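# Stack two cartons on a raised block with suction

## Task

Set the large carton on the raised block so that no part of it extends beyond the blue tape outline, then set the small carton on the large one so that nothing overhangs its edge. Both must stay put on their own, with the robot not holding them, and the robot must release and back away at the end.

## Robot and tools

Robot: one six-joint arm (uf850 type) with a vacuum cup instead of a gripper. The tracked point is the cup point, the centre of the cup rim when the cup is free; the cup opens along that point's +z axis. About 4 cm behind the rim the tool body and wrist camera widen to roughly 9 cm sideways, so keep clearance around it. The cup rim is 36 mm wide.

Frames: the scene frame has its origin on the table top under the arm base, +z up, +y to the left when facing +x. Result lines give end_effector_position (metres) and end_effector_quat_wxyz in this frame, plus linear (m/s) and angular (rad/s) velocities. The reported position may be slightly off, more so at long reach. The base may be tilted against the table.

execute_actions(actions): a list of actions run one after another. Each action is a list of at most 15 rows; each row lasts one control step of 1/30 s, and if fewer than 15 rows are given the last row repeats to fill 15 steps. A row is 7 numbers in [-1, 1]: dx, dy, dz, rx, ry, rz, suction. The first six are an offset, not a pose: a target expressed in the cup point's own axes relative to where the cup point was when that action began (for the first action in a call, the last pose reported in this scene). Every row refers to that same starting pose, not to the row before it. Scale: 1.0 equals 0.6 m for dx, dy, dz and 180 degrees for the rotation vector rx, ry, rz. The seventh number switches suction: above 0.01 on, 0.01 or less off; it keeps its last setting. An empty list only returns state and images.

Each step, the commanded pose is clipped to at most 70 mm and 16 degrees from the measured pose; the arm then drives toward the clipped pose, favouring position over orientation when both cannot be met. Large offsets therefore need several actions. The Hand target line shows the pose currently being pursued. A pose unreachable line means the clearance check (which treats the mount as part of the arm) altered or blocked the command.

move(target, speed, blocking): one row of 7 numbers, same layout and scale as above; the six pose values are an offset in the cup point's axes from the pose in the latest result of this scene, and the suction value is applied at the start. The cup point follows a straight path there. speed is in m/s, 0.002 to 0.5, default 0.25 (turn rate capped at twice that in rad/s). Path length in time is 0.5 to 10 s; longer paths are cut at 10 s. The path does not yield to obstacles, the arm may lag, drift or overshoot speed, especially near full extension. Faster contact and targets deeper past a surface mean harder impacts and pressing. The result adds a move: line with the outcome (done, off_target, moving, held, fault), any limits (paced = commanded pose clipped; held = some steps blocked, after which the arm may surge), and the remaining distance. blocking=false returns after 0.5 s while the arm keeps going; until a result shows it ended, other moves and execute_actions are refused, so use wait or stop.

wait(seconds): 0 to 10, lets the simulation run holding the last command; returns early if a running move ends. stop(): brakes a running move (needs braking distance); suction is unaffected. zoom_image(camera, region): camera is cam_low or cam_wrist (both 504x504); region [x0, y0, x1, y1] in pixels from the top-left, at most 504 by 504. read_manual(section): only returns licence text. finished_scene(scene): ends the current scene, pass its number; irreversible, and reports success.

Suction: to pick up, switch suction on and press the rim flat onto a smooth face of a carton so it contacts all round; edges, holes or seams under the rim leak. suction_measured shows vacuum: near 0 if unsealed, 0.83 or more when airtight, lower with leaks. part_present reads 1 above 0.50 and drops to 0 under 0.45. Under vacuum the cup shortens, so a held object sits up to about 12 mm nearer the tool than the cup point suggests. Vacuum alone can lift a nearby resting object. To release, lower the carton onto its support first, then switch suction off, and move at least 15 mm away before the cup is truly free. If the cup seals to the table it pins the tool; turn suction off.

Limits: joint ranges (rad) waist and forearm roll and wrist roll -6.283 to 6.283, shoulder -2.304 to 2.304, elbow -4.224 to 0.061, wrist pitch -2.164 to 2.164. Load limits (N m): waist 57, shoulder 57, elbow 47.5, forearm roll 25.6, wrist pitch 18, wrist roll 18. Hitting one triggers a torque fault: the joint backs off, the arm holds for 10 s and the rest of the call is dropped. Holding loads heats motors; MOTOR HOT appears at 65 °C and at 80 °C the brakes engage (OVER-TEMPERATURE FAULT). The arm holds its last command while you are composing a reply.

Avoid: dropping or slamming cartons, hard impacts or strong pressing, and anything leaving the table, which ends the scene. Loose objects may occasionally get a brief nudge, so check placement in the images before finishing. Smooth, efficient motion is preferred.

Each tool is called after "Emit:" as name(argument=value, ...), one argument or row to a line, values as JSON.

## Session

Emit:
execute_actions(
  actions=[],
)

Scene clock: 0.00 s.
end_effector_position=(+0.6016, -0.0023, +0.2974) suction_measured=0.00 part_present=0 end_effector_quat_wxyz=(+0.003, +0.001, +1.000, +0.004) end_effector_velocity=(+0.000, -0.000, +0.000) end_effector_angular_velocity=(+0.001, -0.001, +0.001)
Joint positions: [ 0.002 -0.531 -1.294  0.003 -0.758 -1.572]
Joint velocities: [-0.     0.001 -0.     0.001  0.    -0.002]
Motor temperatures (°C, as the motors report them): [20 18 20 25 24 22]
Hand target: +0.602, -0.002, +0.297; +0.003, +0.001, +1.000, +0.004

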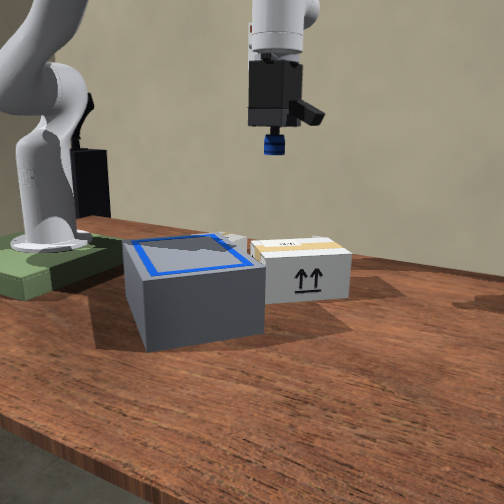

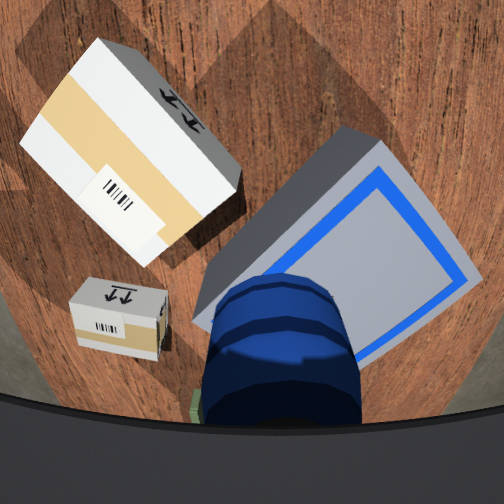

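Emit:
move(
  target=[-0.02,0.22,0.17,0,0,0,0],
  speed=0.4,
)

Scene clock: 5.50 s.
end_effector_position=(+0.6143, +0.1303, +0.1965) suction_measured=0.00 part_present=0 end_effector_quat_wxyz=(+0.003, +0.002, +1.000, +0.004) end_effector_velocity=(-0.001, +0.002, -0.003) end_effector_angular_velocity=(-0.001, +0.004, +0.003)
Joint positions: [ 0.214 -0.725 -1.339  0.003 -0.609 -1.36 ]
Joint velocities: [ 0.004 -0.004  0.001 -0.001  0.001  0.002]
Motor temperatures (°C, as the motors report them): [20 18 20 25 24 22]
Hand target: +0.614, +0.131, +0.196; +0.002, +0.002, +1.000, +0.004
Off the commanded pose: 0.000 m, 0 deg.
move: done

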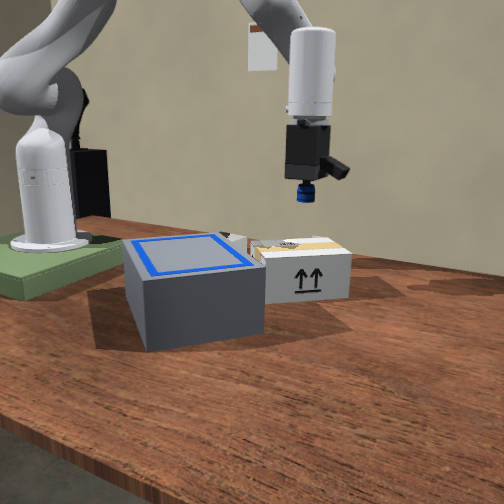

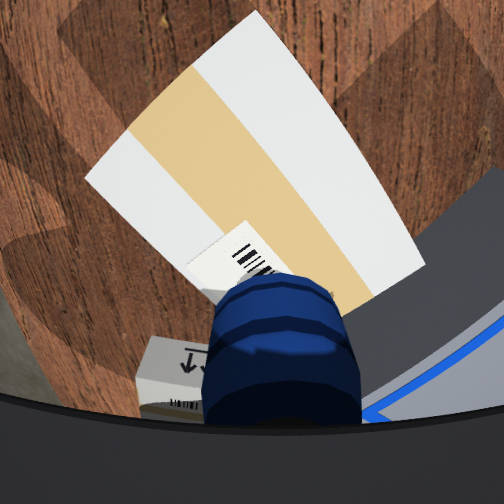

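Emit:
move(
  target=[0.011,-0.003,0.12,0,0,0,0],
  speed=0.3,
)

Emit:
move(
  target=[0,0,0.055,0,0,0,1],
  speed=0.04,
)

Scene clock: 10.17 s.
end_effector_position=(+0.6082, +0.1289, +0.1249) suction_measured=0.00 part_present=0 end_effector_quat_wxyz=(+0.003, +0.002, +1.000, +0.004) end_effector_velocity=(-0.001, -0.000, -0.002) end_effector_angular_velocity=(-0.002, +0.002, +0.003)
Joint positions: [ 0.213 -0.828 -1.318  0.003 -0.484 -1.361]
Joint velocities: [ 0.001 -0.003  0.001 -0.003  0.002 -0.   ]
Motor temperatures (°C, as the motors report them): [20 18 20 25 24 22]
Hand target: +0.608, +0.129, +0.124; +0.003, +0.002, +1.000, +0.004
Off the commanded pose: 0.000 m, 0 deg.
move: done

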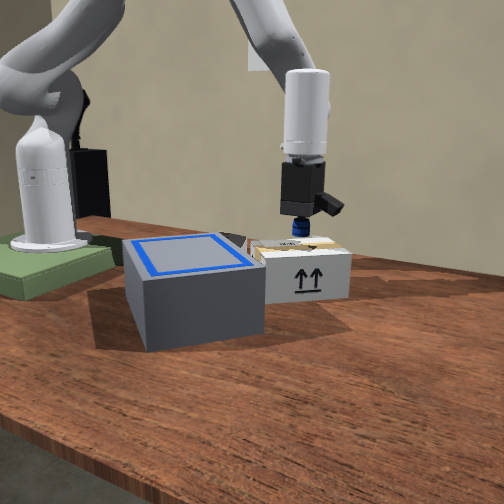

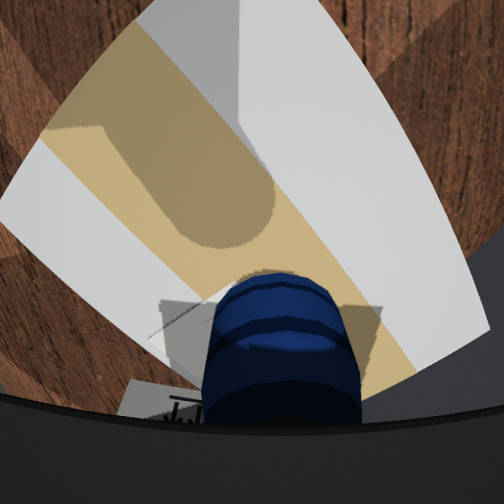

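Scene clock: 11.27 s.
end_effector_position=(+0.6081, +0.1291, +0.0917) suction_measured=0.94 part_present=1 end_effector_quat_wxyz=(+0.003, +0.002, +1.000, +0.004) end_effector_velocity=(+0.004, -0.000, +0.001) end_effector_angular_velocity=(+0.001, -0.009, +0.002)
Joint positions: [ 0.213 -0.887 -1.329  0.003 -0.436 -1.361]
Joint velocities: [-0.001 -0.001 -0.006 -0.001  0.004 -0.002]
Motor temperatures (°C, as the motors report them): [20 18 20 25 24 22]
Hand target: +0.608, +0.129, +0.092; +0.003, +0.002, +1.000, +0.004
Off the commanded pose: 0.000 m, 0 deg.
move: done

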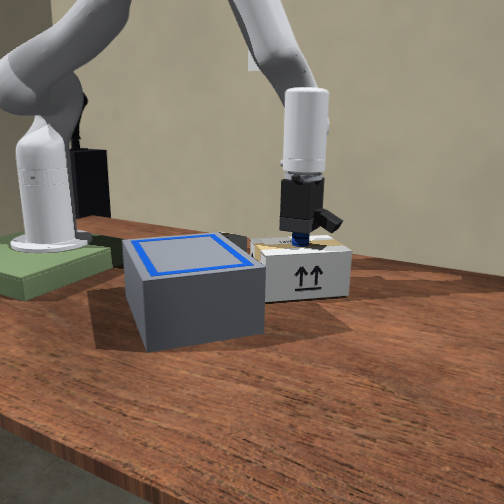

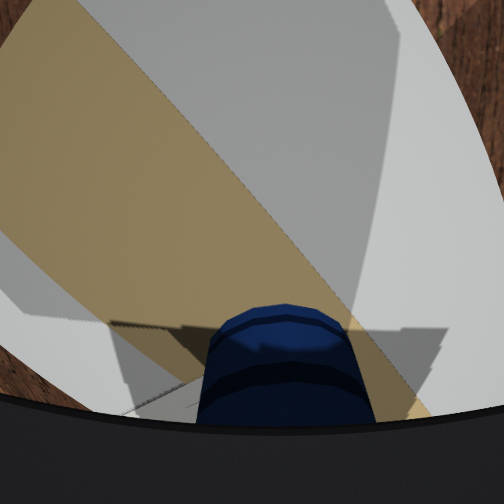

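Emit:
move(
  target=[0,0,-0.27,0,0,0,1],
)

Emit:
move(
  target=[0.22,-0.365,0,0,0,0.464,1],
)

Emit:
move(
  target=[0,0,0.045,0,0,0,1],
  speed=0.05,
)

Emit:
zoom_image(
  camera="cam_low",
  region=[100,170,290,300],
)

Scene clock: 15.53 s.
end_effector_position=(+0.6072, +0.1281, +0.2531) suction_measured=0.96 part_present=1 end_effector_quat_wxyz=(+0.002, +0.002, +1.000, +0.004) end_effector_velocity=(+0.002, +0.001, +0.005) end_effector_angular_velocity=(+0.001, -0.007, +0.002)
Joint positions: [ 0.213 -0.63  -1.333  0.003 -0.698 -1.361]
Joint velocities: [ 0.002  0.005 -0.004 -0.    -0.002 -0.   ]
Motor temperatures (°C, as the motors report them): [20 18 20 25 24 22]
Hand target: +0.608, +0.128, +0.254; +0.003, +0.002, +1.000, +0.005
Off the commanded pose: 0.001 m, 0 deg.
move: done

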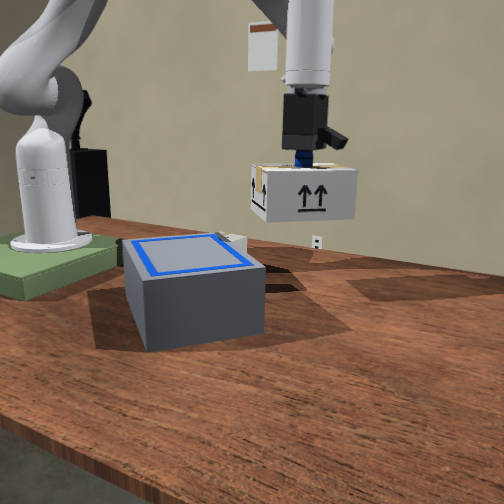

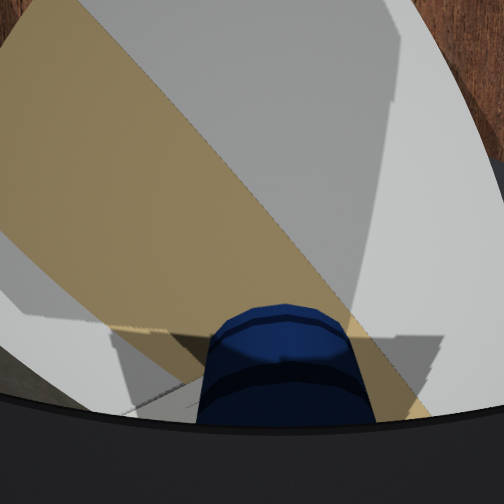

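Scene clock: 18.83 s.
end_effector_position=(+0.4750, -0.0912, +0.2516) suction_measured=0.96 part_present=1 end_effector_quat_wxyz=(-0.000, +0.667, +0.745, +0.004) end_effector_velocity=(-0.001, -0.001, -0.000) end_effector_angular_velocity=(-0.000, +0.001, -0.006)
Joint positions: [-0.184 -0.337 -0.897  0.003 -0.555 -0.301]
Joint velocities: [-0.002  0.001  0.002 -0.001  0.     0.005]
Motor temperatures (°C, as the motors report them): [20 18 20 25 24 22]
Hand target: +0.475, -0.091, +0.252; -0.000, +0.667, +0.745, +0.004
Off the commanded pose: 0.001 m, 0 deg.
move: done

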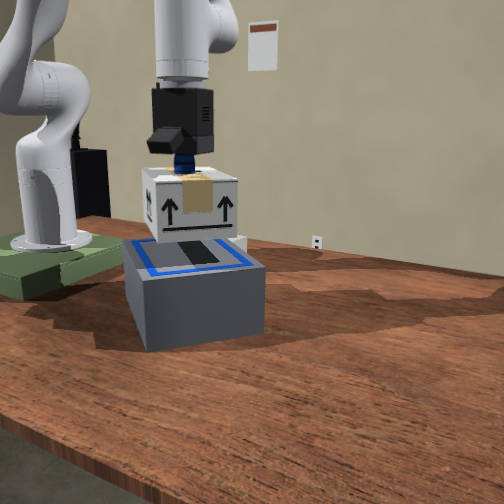

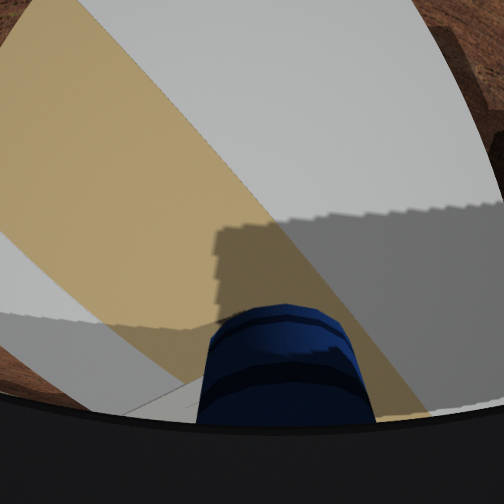

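Scene clock: 19.67 s.
end_effector_position=(+0.4752, -0.0911, +0.2248) suction_measured=0.96 part_present=1 end_effector_quat_wxyz=(-0.000, +0.667, +0.745, +0.004) end_effector_velocity=(+0.000, +0.000, -0.000) end_effector_angular_velocity=(-0.000, -0.001, -0.001)
Joint positions: [-0.184 -0.384 -0.885  0.003 -0.496 -0.301]
Joint velocities: [0.    0.    0.001 0.    0.002 0.001]
Motor temperatures (°C, as the motors report them): [20 18 20 25 24 22]
Hand target: +0.475, -0.091, +0.225; -0.000, +0.667, +0.745, +0.004
Off the commanded pose: 0.000 m, 0 deg.
move: done

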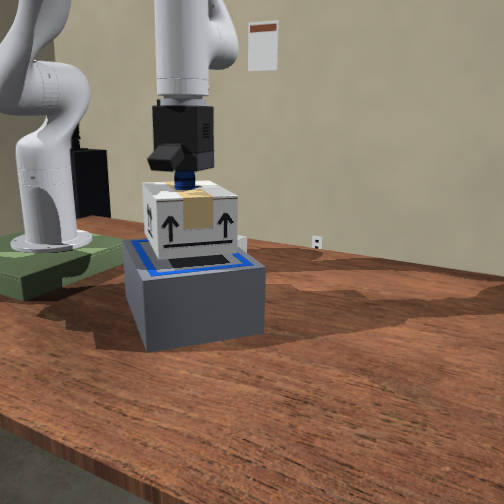

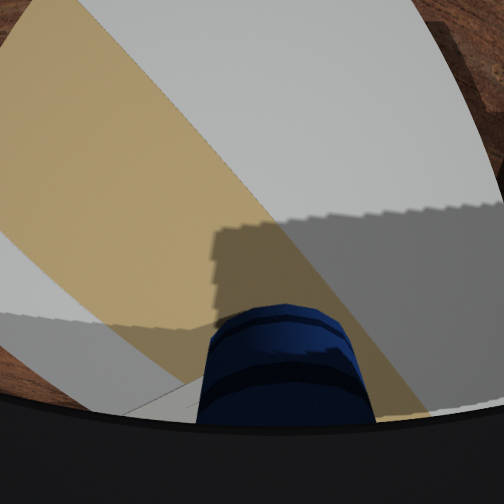

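Region (100, 170, 290, 300) of cam_low's 504x504 image, scaled by 2.653, with more detail than that image has; it fills the top 345 rows of this view, and the rest is white.

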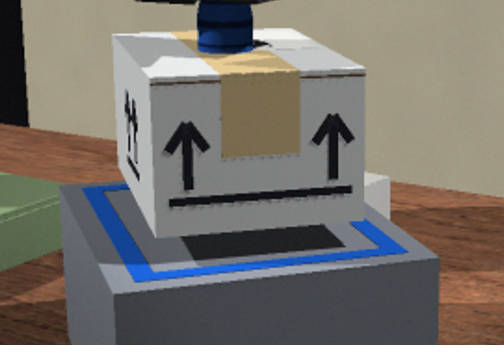

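Emit:
move(
  target=[0,0,0.022,0,0,0,1],
  speed=0.03,
)

Emit:
zoom_image(
  camera="cam_low",
  region=[100,170,290,300],
)

Scene clock: 22.13 s.
end_effector_position=(+0.4752, -0.0911, +0.2116) suction_measured=0.96 part_present=1 end_effector_quat_wxyz=(+0.000, +0.667, +0.745, +0.004) end_effector_velocity=(+0.000, -0.000, -0.000) end_effector_angular_velocity=(-0.000, -0.002, -0.001)
Joint positions: [-0.184 -0.409 -0.881  0.003 -0.467 -0.301]
Joint velocities: [-0.    -0.    -0.    -0.     0.002  0.001]
Motor temperatures (°C, as the motors report them): [20 18 21 25 24 22]
Hand target: +0.475, -0.091, +0.212; +0.000, +0.667, +0.745, +0.004
Off the commanded pose: 0.000 m, 0 deg.
move: done

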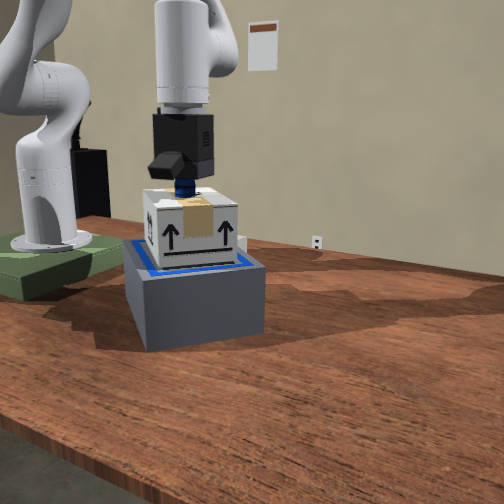

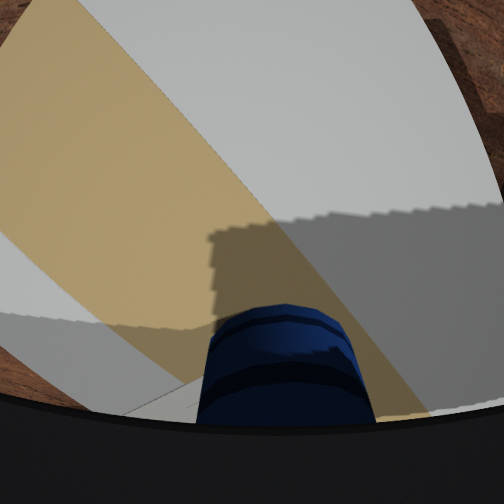

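Region (100, 170, 290, 300) of cam_low's 504x504 image, scaled by 2.653, with more detail than that image has; it fills the top 345 rows of this view, and the rest is white.

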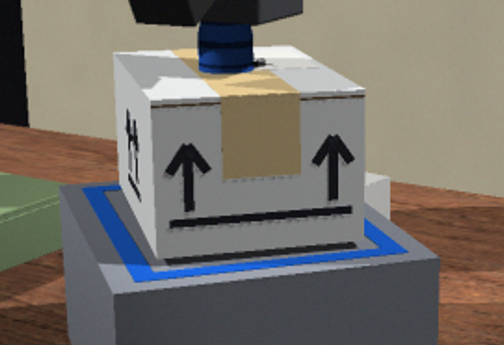

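Emit:
execute_actions(
  actions=[
    [[0,0,0.004,0,0,0,1],[0,0,0.006,0,0,0,1],[0,0,0.008,0,0,0,1],[0,0,0.011,0,0,0,1]],
    [[0,0,0.003,0,0,0,1]],
    [[0,0,0,0,0,0,0]],
  ],
)

Emit:
move(
  target=[0,0,-0.1,0,0,0,0],
)

Emit:
move(
  target=[0.52,-0.068,0,0,0,-0.464,0],
  speed=0.4,
)

Scene clock: 26.53 s.
end_effector_position=(+0.4751, -0.0910, +0.2054) suction_measured=0.00 part_present=0 end_effector_quat_wxyz=(-0.001, +0.667, +0.745, +0.004) end_effector_velocity=(-0.001, +0.000, -0.001) end_effector_angular_velocity=(-0.001, +0.002, +0.001)
Joint positions: [-0.184 -0.421 -0.881  0.003 -0.456 -0.301]
Joint velocities: [ 0.001 -0.     0.001 -0.003  0.     0.003]
Motor temperatures (°C, as the motors report them): [20 18 21 25 24 22]
Hand target: +0.475, -0.091, +0.205; -0.001, +0.667, +0.745, +0.004
Off the commanded pose: 0.000 m, 0 deg.

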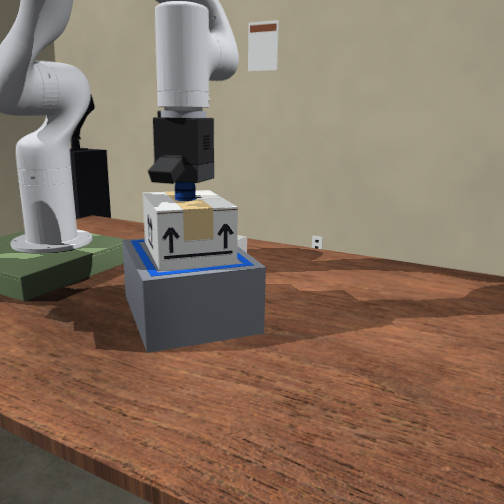

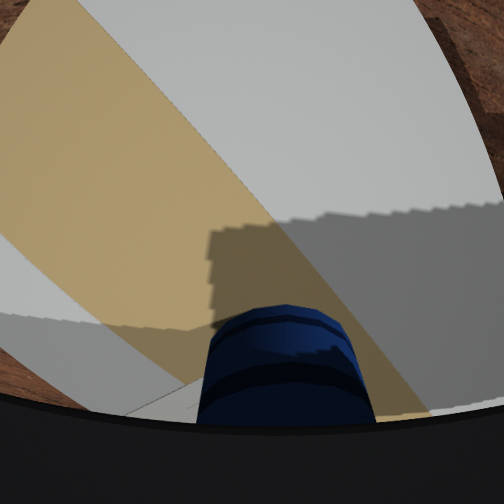

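Scene clock: 27.33 s.
end_effector_position=(+0.4749, -0.0913, +0.2652) suction_measured=0.00 part_present=0 end_effector_quat_wxyz=(-0.001, +0.667, +0.745, +0.004) end_effector_velocity=(+0.001, -0.000, +0.002) end_effector_angular_velocity=(-0.000, -0.001, -0.000)
Joint positions: [-0.184 -0.315 -0.906  0.003 -0.588 -0.301]
Joint velocities: [ 0.     0.003 -0.002  0.    -0.003  0.   ]
Motor temperatures (°C, as the motors report them): [20 18 21 25 24 22]
Hand target: +0.475, -0.091, +0.266; -0.001, +0.667, +0.745, +0.004
Off the commanded pose: 0.000 m, 0 deg.
move: done

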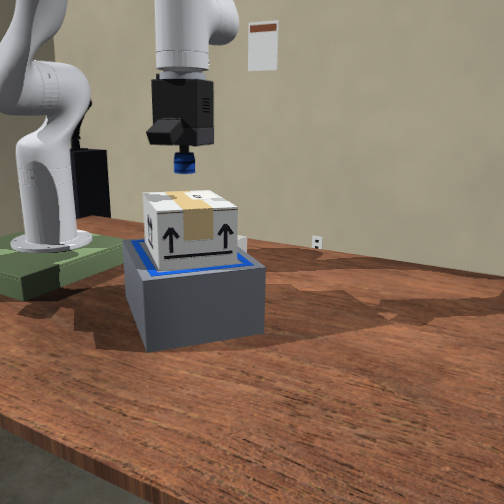

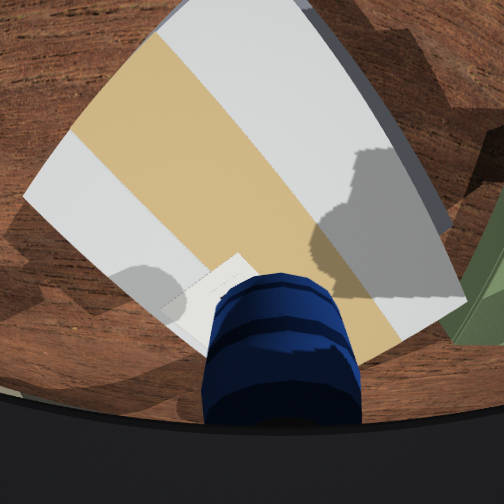

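Scene clock: 29.63 s.
end_effector_position=(+0.3993, +0.2153, +0.2673) suction_measured=0.00 part_present=0 end_effector_quat_wxyz=(+0.001, +0.002, +1.000, +0.005) end_effector_velocity=(-0.000, +0.001, +0.000) end_effector_angular_velocity=(+0.001, +0.000, +0.004)
Joint positions: [ 0.499 -0.251 -0.823  0.006 -0.569 -1.077]
Joint velocities: [ 0.002 -0.001 -0.001  0.001 -0.    -0.003]
Motor temperatures (°C, as the motors report them): [20 18 21 25 24 22]
Hand target: +0.399, +0.215, +0.267; +0.001, +0.001, +1.000, +0.005
Off the commanded pose: 0.001 m, 0 deg.
move: done

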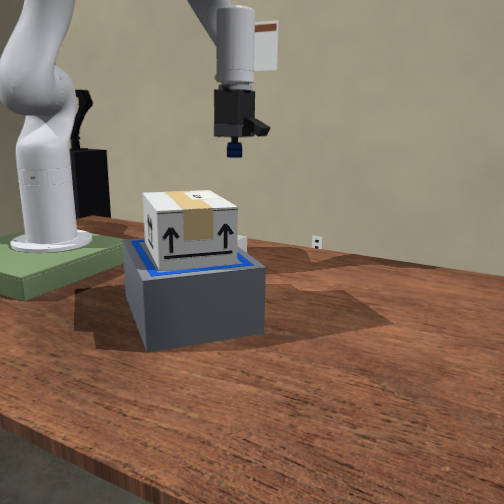

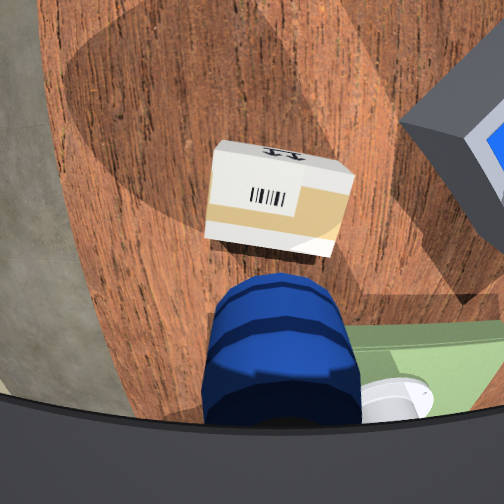

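Emit:
move(
  target=[0.05,-0.027,0.265,0,0,0,0],
  speed=0.4,
)

Emit:
move(
  target=[0,0,0.065,0,0,0,1],
  speed=0.04,
)

Scene clock: 33.53 s.
end_effector_position=(+0.3697, +0.2003, +0.1083) suction_measured=0.00 part_present=0 end_effector_quat_wxyz=(+0.001, +0.002, +1.000, +0.005) end_effector_velocity=(-0.001, +0.000, -0.002) end_effector_angular_velocity=(-0.001, +0.002, -0.002)
Joint positions: [ 0.5   -0.534 -0.707  0.013 -0.169 -1.083]
Joint velocities: [ 0.001 -0.004  0.001  0.002  0.002  0.001]
Motor temperatures (°C, as the motors report them): [20 18 21 25 24 22]
Hand target: +0.369, +0.200, +0.108; +0.001, +0.002, +1.000, +0.005
Off the commanded pose: 0.001 m, 0 deg.
move: done

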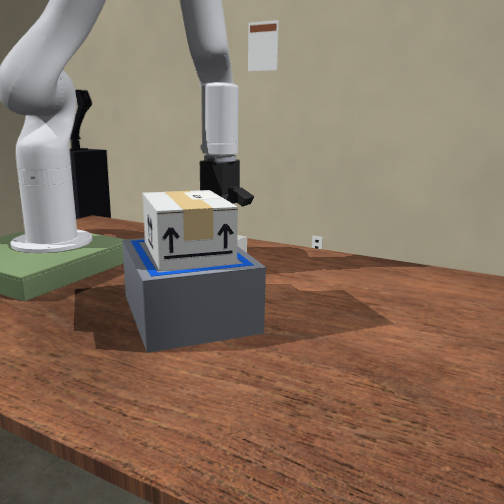

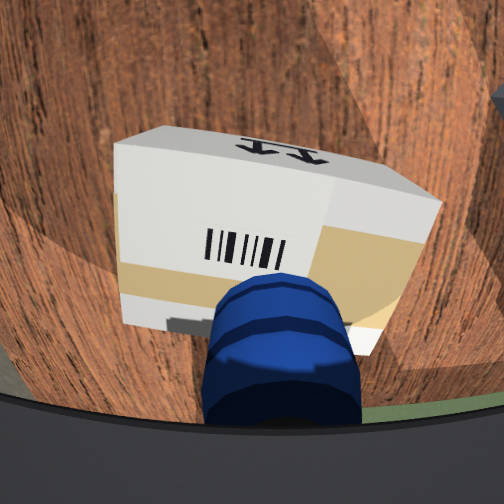

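Scene clock: 34.80 s.
end_effector_position=(+0.3698, +0.2005, +0.0693) suction_measured=0.00 part_present=0 end_effector_quat_wxyz=(+0.001, +0.002, +1.000, +0.005) end_effector_velocity=(+0.001, +0.000, +0.000) end_effector_angular_velocity=(+0.001, -0.002, +0.004)
Joint positions: [ 0.5   -0.637 -0.727  0.021 -0.086 -1.092]
Joint velocities: [-0.001 -0.001 -0.002 -0.001  0.001 -0.004]
Motor temperatures (°C, as the motors report them): [20 18 21 25 24 22]
Hand target: +0.370, +0.200, +0.069; +0.001, +0.002, +1.000, +0.005
Off the commanded pose: 0.000 m, 0 deg.
move: done

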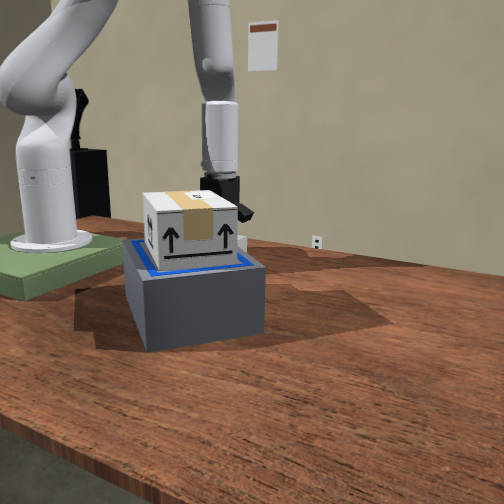

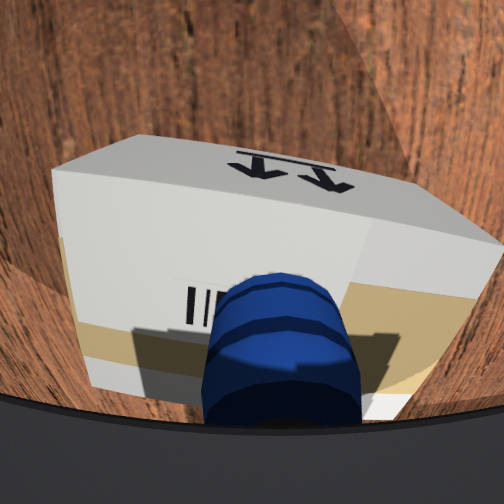

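Looks centred; slightly lower.

Emit:
move(
  target=[0,0,0.015,0,0,0,1],
  speed=0.02,
)

Scene clock: 36.63 s.
end_effector_position=(+0.3698, +0.2006, +0.0604) suction_measured=0.96 part_present=1 end_effector_quat_wxyz=(+0.001, +0.002, +1.000, +0.005) end_effector_velocity=(-0.001, -0.001, -0.001) end_effector_angular_velocity=(-0.000, +0.001, +0.001)
Joint positions: [ 0.5   -0.661 -0.733  0.025 -0.068 -1.095]
Joint velocities: [-0.001 -0.002  0.001  0.001  0.002 -0.002]
Motor temperatures (°C, as the motors report them): [20 18 21 25 24 22]
Hand target: +0.370, +0.201, +0.060; +0.001, +0.002, +1.000, +0.005
Off the commanded pose: 0.000 m, 0 deg.
move: done

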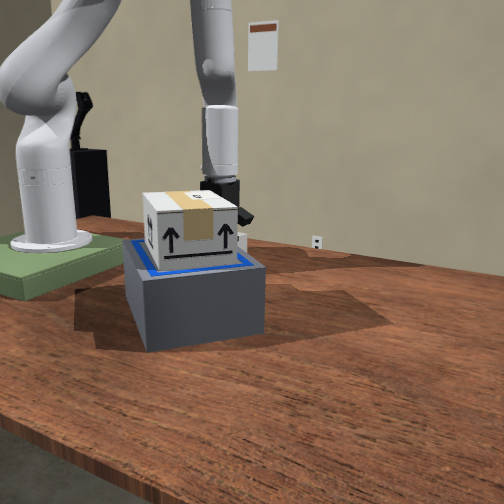

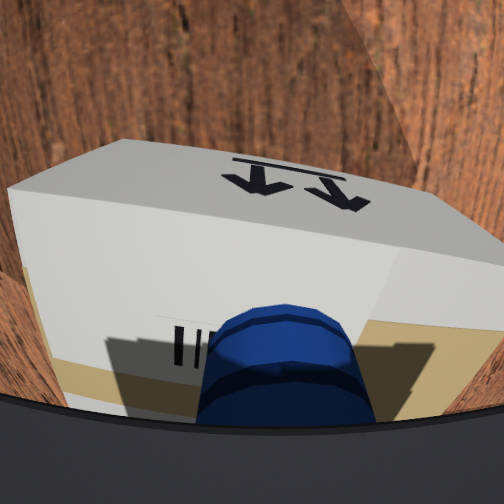

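Emit:
move(
  target=[0,0,-0.41,0,0,0,1],
  speed=0.3,
)

Emit:
move(
  target=[-0.177,-0.485,0,0,0,-0.314,1],
  speed=0.3,
)

Emit:
move(
  target=[0,0,0.045,0,0,0,1],
  speed=0.04,
)

Emit:
zoom_image(
  camera="cam_low",
  region=[100,120,290,250],
)

Scene clock: 40.43 s.
end_effector_position=(+0.3692, +0.1989, +0.3064) suction_measured=0.96 part_present=1 end_effector_quat_wxyz=(+0.001, +0.002, +1.000, +0.005) end_effector_velocity=(+0.001, +0.001, +0.003) end_effector_angular_velocity=(+0.004, -0.004, -0.002)
Joint positions: [ 0.499 -0.107 -0.759  0.006 -0.648 -1.077]
Joint velocities: [ 0.     0.005 -0.004  0.002 -0.003  0.   ]
Motor temperatures (°C, as the motors report them): [20 18 21 25 24 22]
Hand target: +0.369, +0.199, +0.307; +0.001, +0.002, +1.000, +0.005
Off the commanded pose: 0.001 m, 0 deg.
move: done

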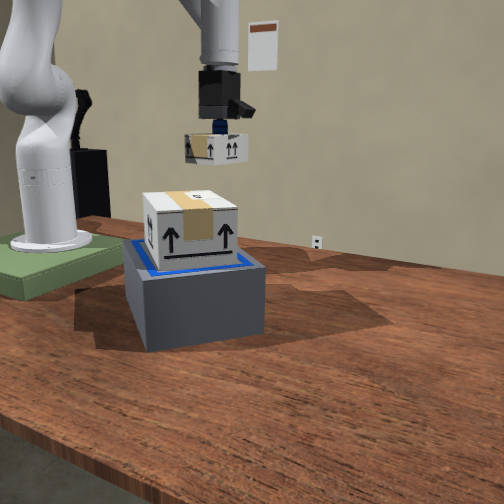

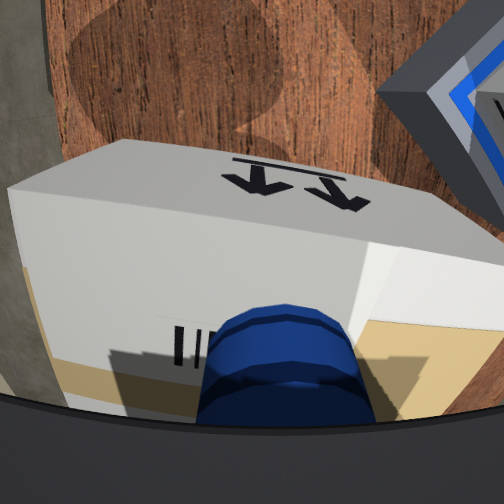

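Scene clock: 42.53 s.
end_effector_position=(+0.4750, -0.0933, +0.3043) suction_measured=0.96 part_present=1 end_effector_quat_wxyz=(+0.003, -0.472, +0.882, +0.002) end_effector_velocity=(+0.000, -0.001, -0.000) end_effector_angular_velocity=(+0.003, +0.000, +0.003)
Joint positions: [-0.187 -0.257 -0.935  0.003 -0.676 -2.747]
Joint velocities: [-0.003 -0.002 -0.002  0.005 -0.001 -0.01 ]
Motor temperatures (°C, as the motors report them): [20 18 21 25 24 22]
Hand target: +0.475, -0.094, +0.304; +0.003, -0.472, +0.882, +0.002
Off the commanded pose: 0.001 m, 0 deg.
move: done

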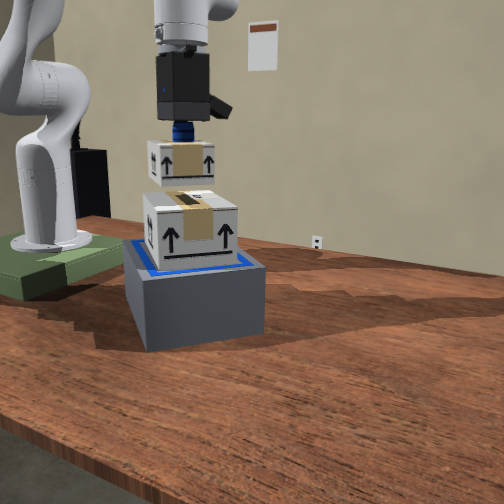

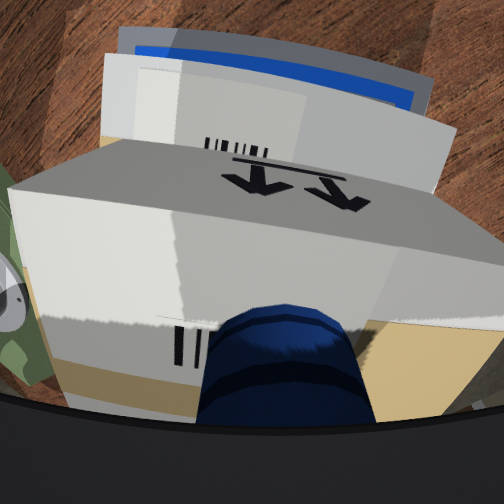

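Scene clock: 43.50 s.
end_effector_position=(+0.4751, -0.0932, +0.2774) suction_measured=0.96 part_present=1 end_effector_quat_wxyz=(+0.003, -0.472, +0.882, +0.002) end_effector_velocity=(+0.000, +0.000, -0.001) end_effector_angular_velocity=(+0.000, -0.000, +0.001)
Joint positions: [-0.187 -0.297 -0.915  0.003 -0.615 -2.747]
Joint velocities: [ 0.    -0.002 -0.     0.001  0.002 -0.001]
Motor temperatures (°C, as the motors report them): [20 18 21 25 24 22]
Hand target: +0.475, -0.093, +0.277; +0.003, -0.472, +0.882, +0.002
Off the commanded pose: 0.000 m, 0 deg.
move: done

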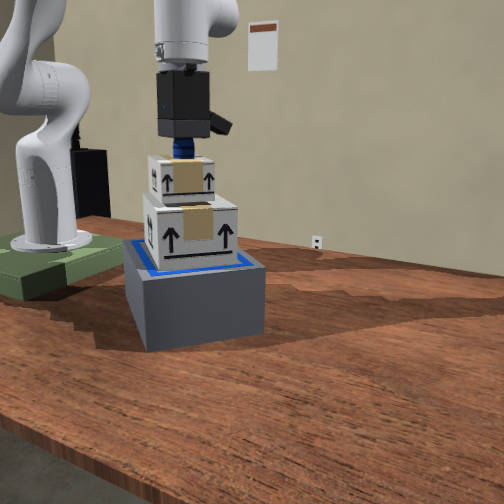

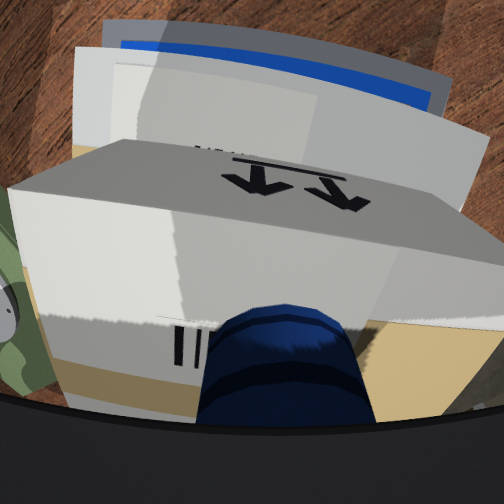

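Region (100, 120, 290, 250) of cam_low's 504x504 image, scaled by 2.653, with more detail than that image has; it fills the top 345 rows of this view, and the rest is white.

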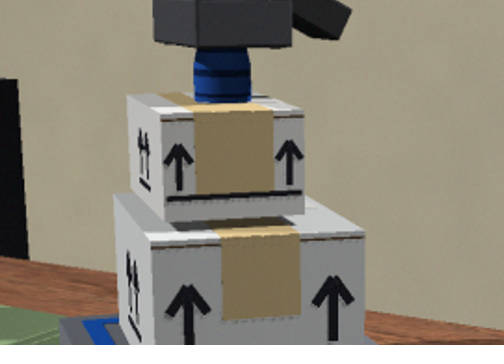

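Emit:
move(
  target=[-0.013,-0.002,0.004,0,0,0,1],
  speed=0.03,
)

Emit:
move(
  target=[0,0,0.012,0,0,0,1],
  speed=0.02,
)

Emit:
zoom_image(
  camera="cam_low",
  region=[100,120,290,250],
)

Scene clock: 46.33 s.
end_effector_position=(+0.4804, -0.0873, +0.2751) suction_measured=0.96 part_present=1 end_effector_quat_wxyz=(+0.003, -0.472, +0.882, +0.002) end_effector_velocity=(+0.000, +0.000, -0.001) end_effector_angular_velocity=(-0.000, +0.001, -0.001)
Joint positions: [-0.174 -0.31  -0.925  0.003 -0.613 -2.734]
Joint velocities: [ 0.001 -0.002 -0.001 -0.     0.     0.002]
Motor temperatures (°C, as the motors report them): [20 18 21 25 24 22]
Hand target: +0.480, -0.087, +0.275; +0.003, -0.472, +0.882, +0.002
Off the commanded pose: 0.000 m, 0 deg.
move: done

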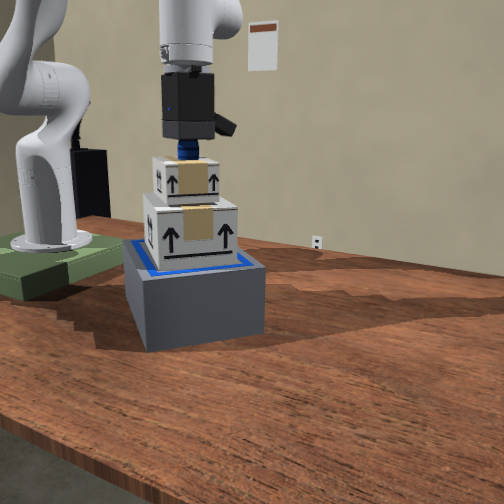

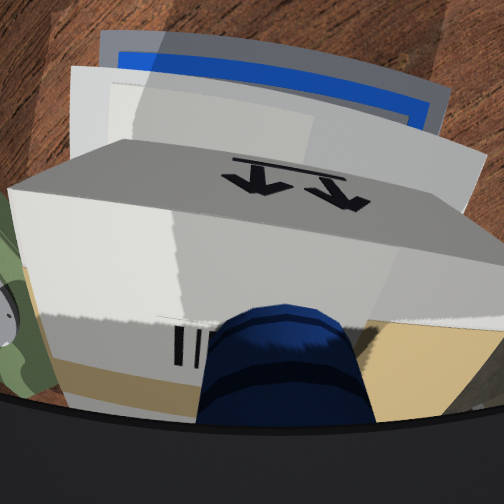

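Scene clock: 47.03 s.
end_effector_position=(+0.4806, -0.0873, +0.2695) suction_measured=0.96 part_present=1 end_effector_quat_wxyz=(+0.003, -0.472, +0.882, +0.002) end_effector_velocity=(+0.001, -0.001, -0.001) end_effector_angular_velocity=(-0.002, -0.003, +0.000)
Joint positions: [-0.174 -0.319 -0.923  0.003 -0.601 -2.733]
Joint velocities: [-0.001 -0.001  0.001 -0.002  0.005  0.   ]
Motor temperatures (°C, as the motors report them): [20 18 21 25 24 22]
Hand target: +0.480, -0.087, +0.268; +0.003, -0.472, +0.882, +0.002
Off the commanded pose: 0.002 m, 0 deg.
move: done

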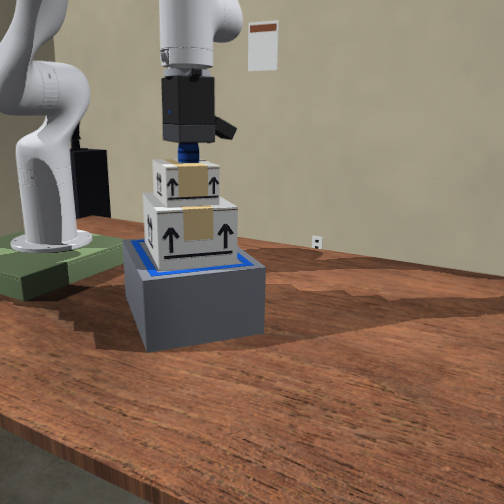

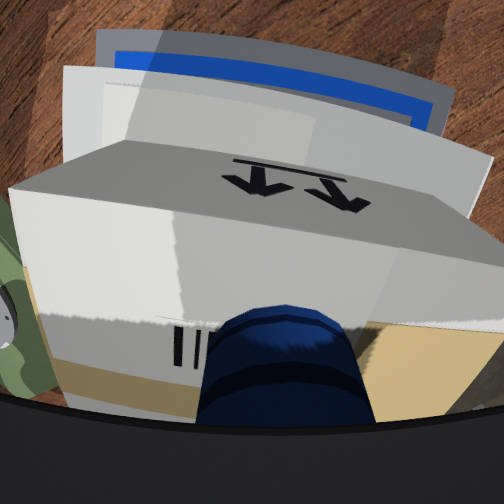

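Region (100, 120, 290, 250) of cam_low's 504x504 image, scaled by 2.653, with more detail than that image has; it fills the top 345 rows of this view, and the rest is white.

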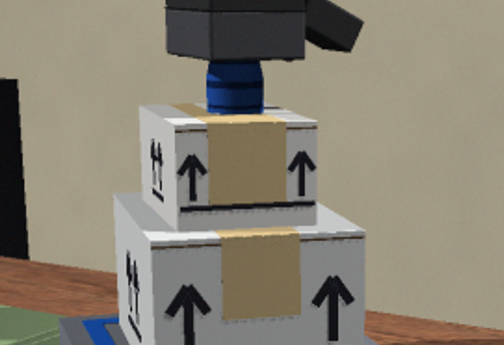

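Emit:
execute_actions(
  actions=[
    [[0,0,0,0,0,0,0]],
  ],
)

Emit:
move(
  target=[0,0,-0.15,0,0,0,0],
)

Emit:
finished_scene(
  scene=2,
)

Scene clock: 48.97 s.
end_effector_position=(+0.4806, -0.0873, +0.2697) suction_measured=0.00 part_present=0 end_effector_quat_wxyz=(+0.003, -0.472, +0.882, +0.002) end_effector_velocity=(+0.001, +0.001, +0.000) end_effector_angular_velocity=(+0.002, -0.000, -0.001)
Joint positions: [-0.174 -0.319 -0.922  0.003 -0.601 -2.733]
Joint velocities: [ 0.001 -0.    -0.002  0.003 -0.001 -0.   ]
Motor temperatures (°C, as the motors report them): [20 18 21 25 24 22]
Hand target: +0.481, -0.087, +0.269; +0.003, -0.472, +0.882, +0.002
Off the commanded pose: 0.000 m, 0 deg.

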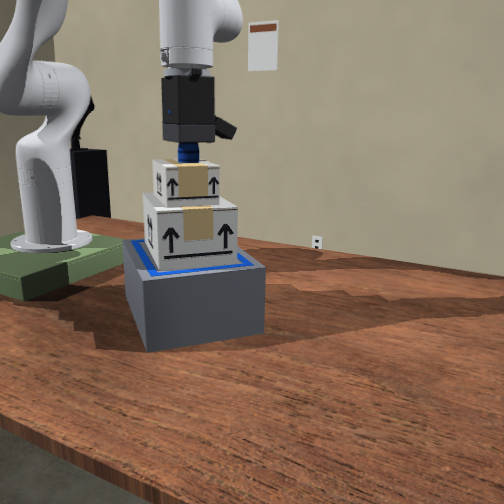

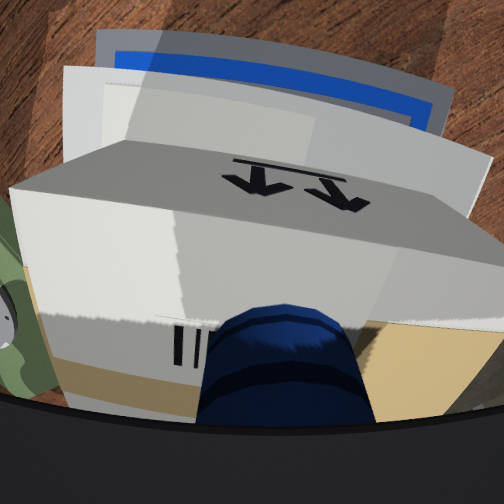

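Scene clock: 49.80 s.
end_effector_position=(+0.4804, -0.0877, +0.3593) suction_measured=0.00 part_present=0 end_effector_quat_wxyz=(+0.003, -0.472, +0.882, +0.003) end_effector_velocity=(+0.001, +0.000, +0.003) end_effector_angular_velocity=(+0.000, -0.003, +0.002)
Joint positions: [-0.174 -0.198 -1.001  0.003 -0.801 -2.734]
Joint velocities: [ 0.001  0.003 -0.003  0.001 -0.003 -0.002]
Motor temperatures (°C, as the motors report them): [20 18 21 25 24 22]
Hand target: +0.481, -0.088, +0.360; +0.003, -0.472, +0.882, +0.002
Off the commanded pose: 0.000 m, 0 deg.
move: done

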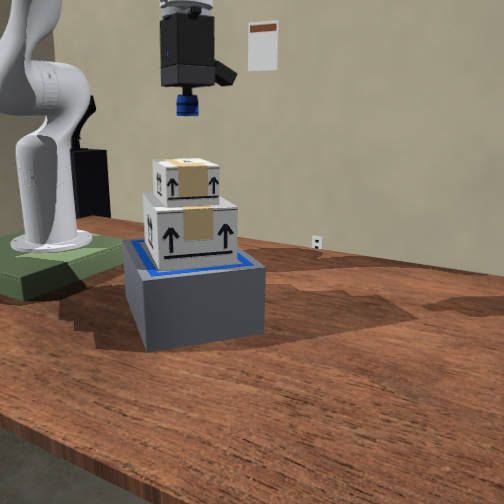

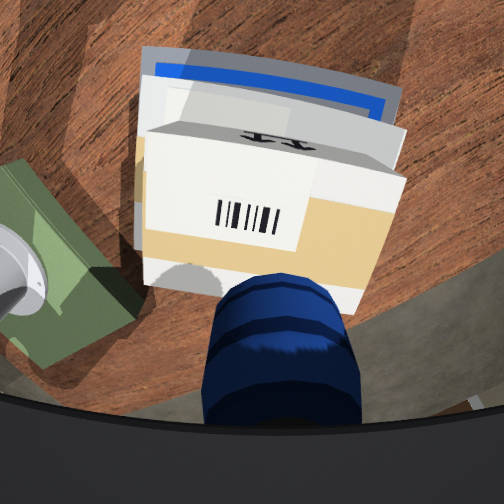

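The scene is finished: the task was done.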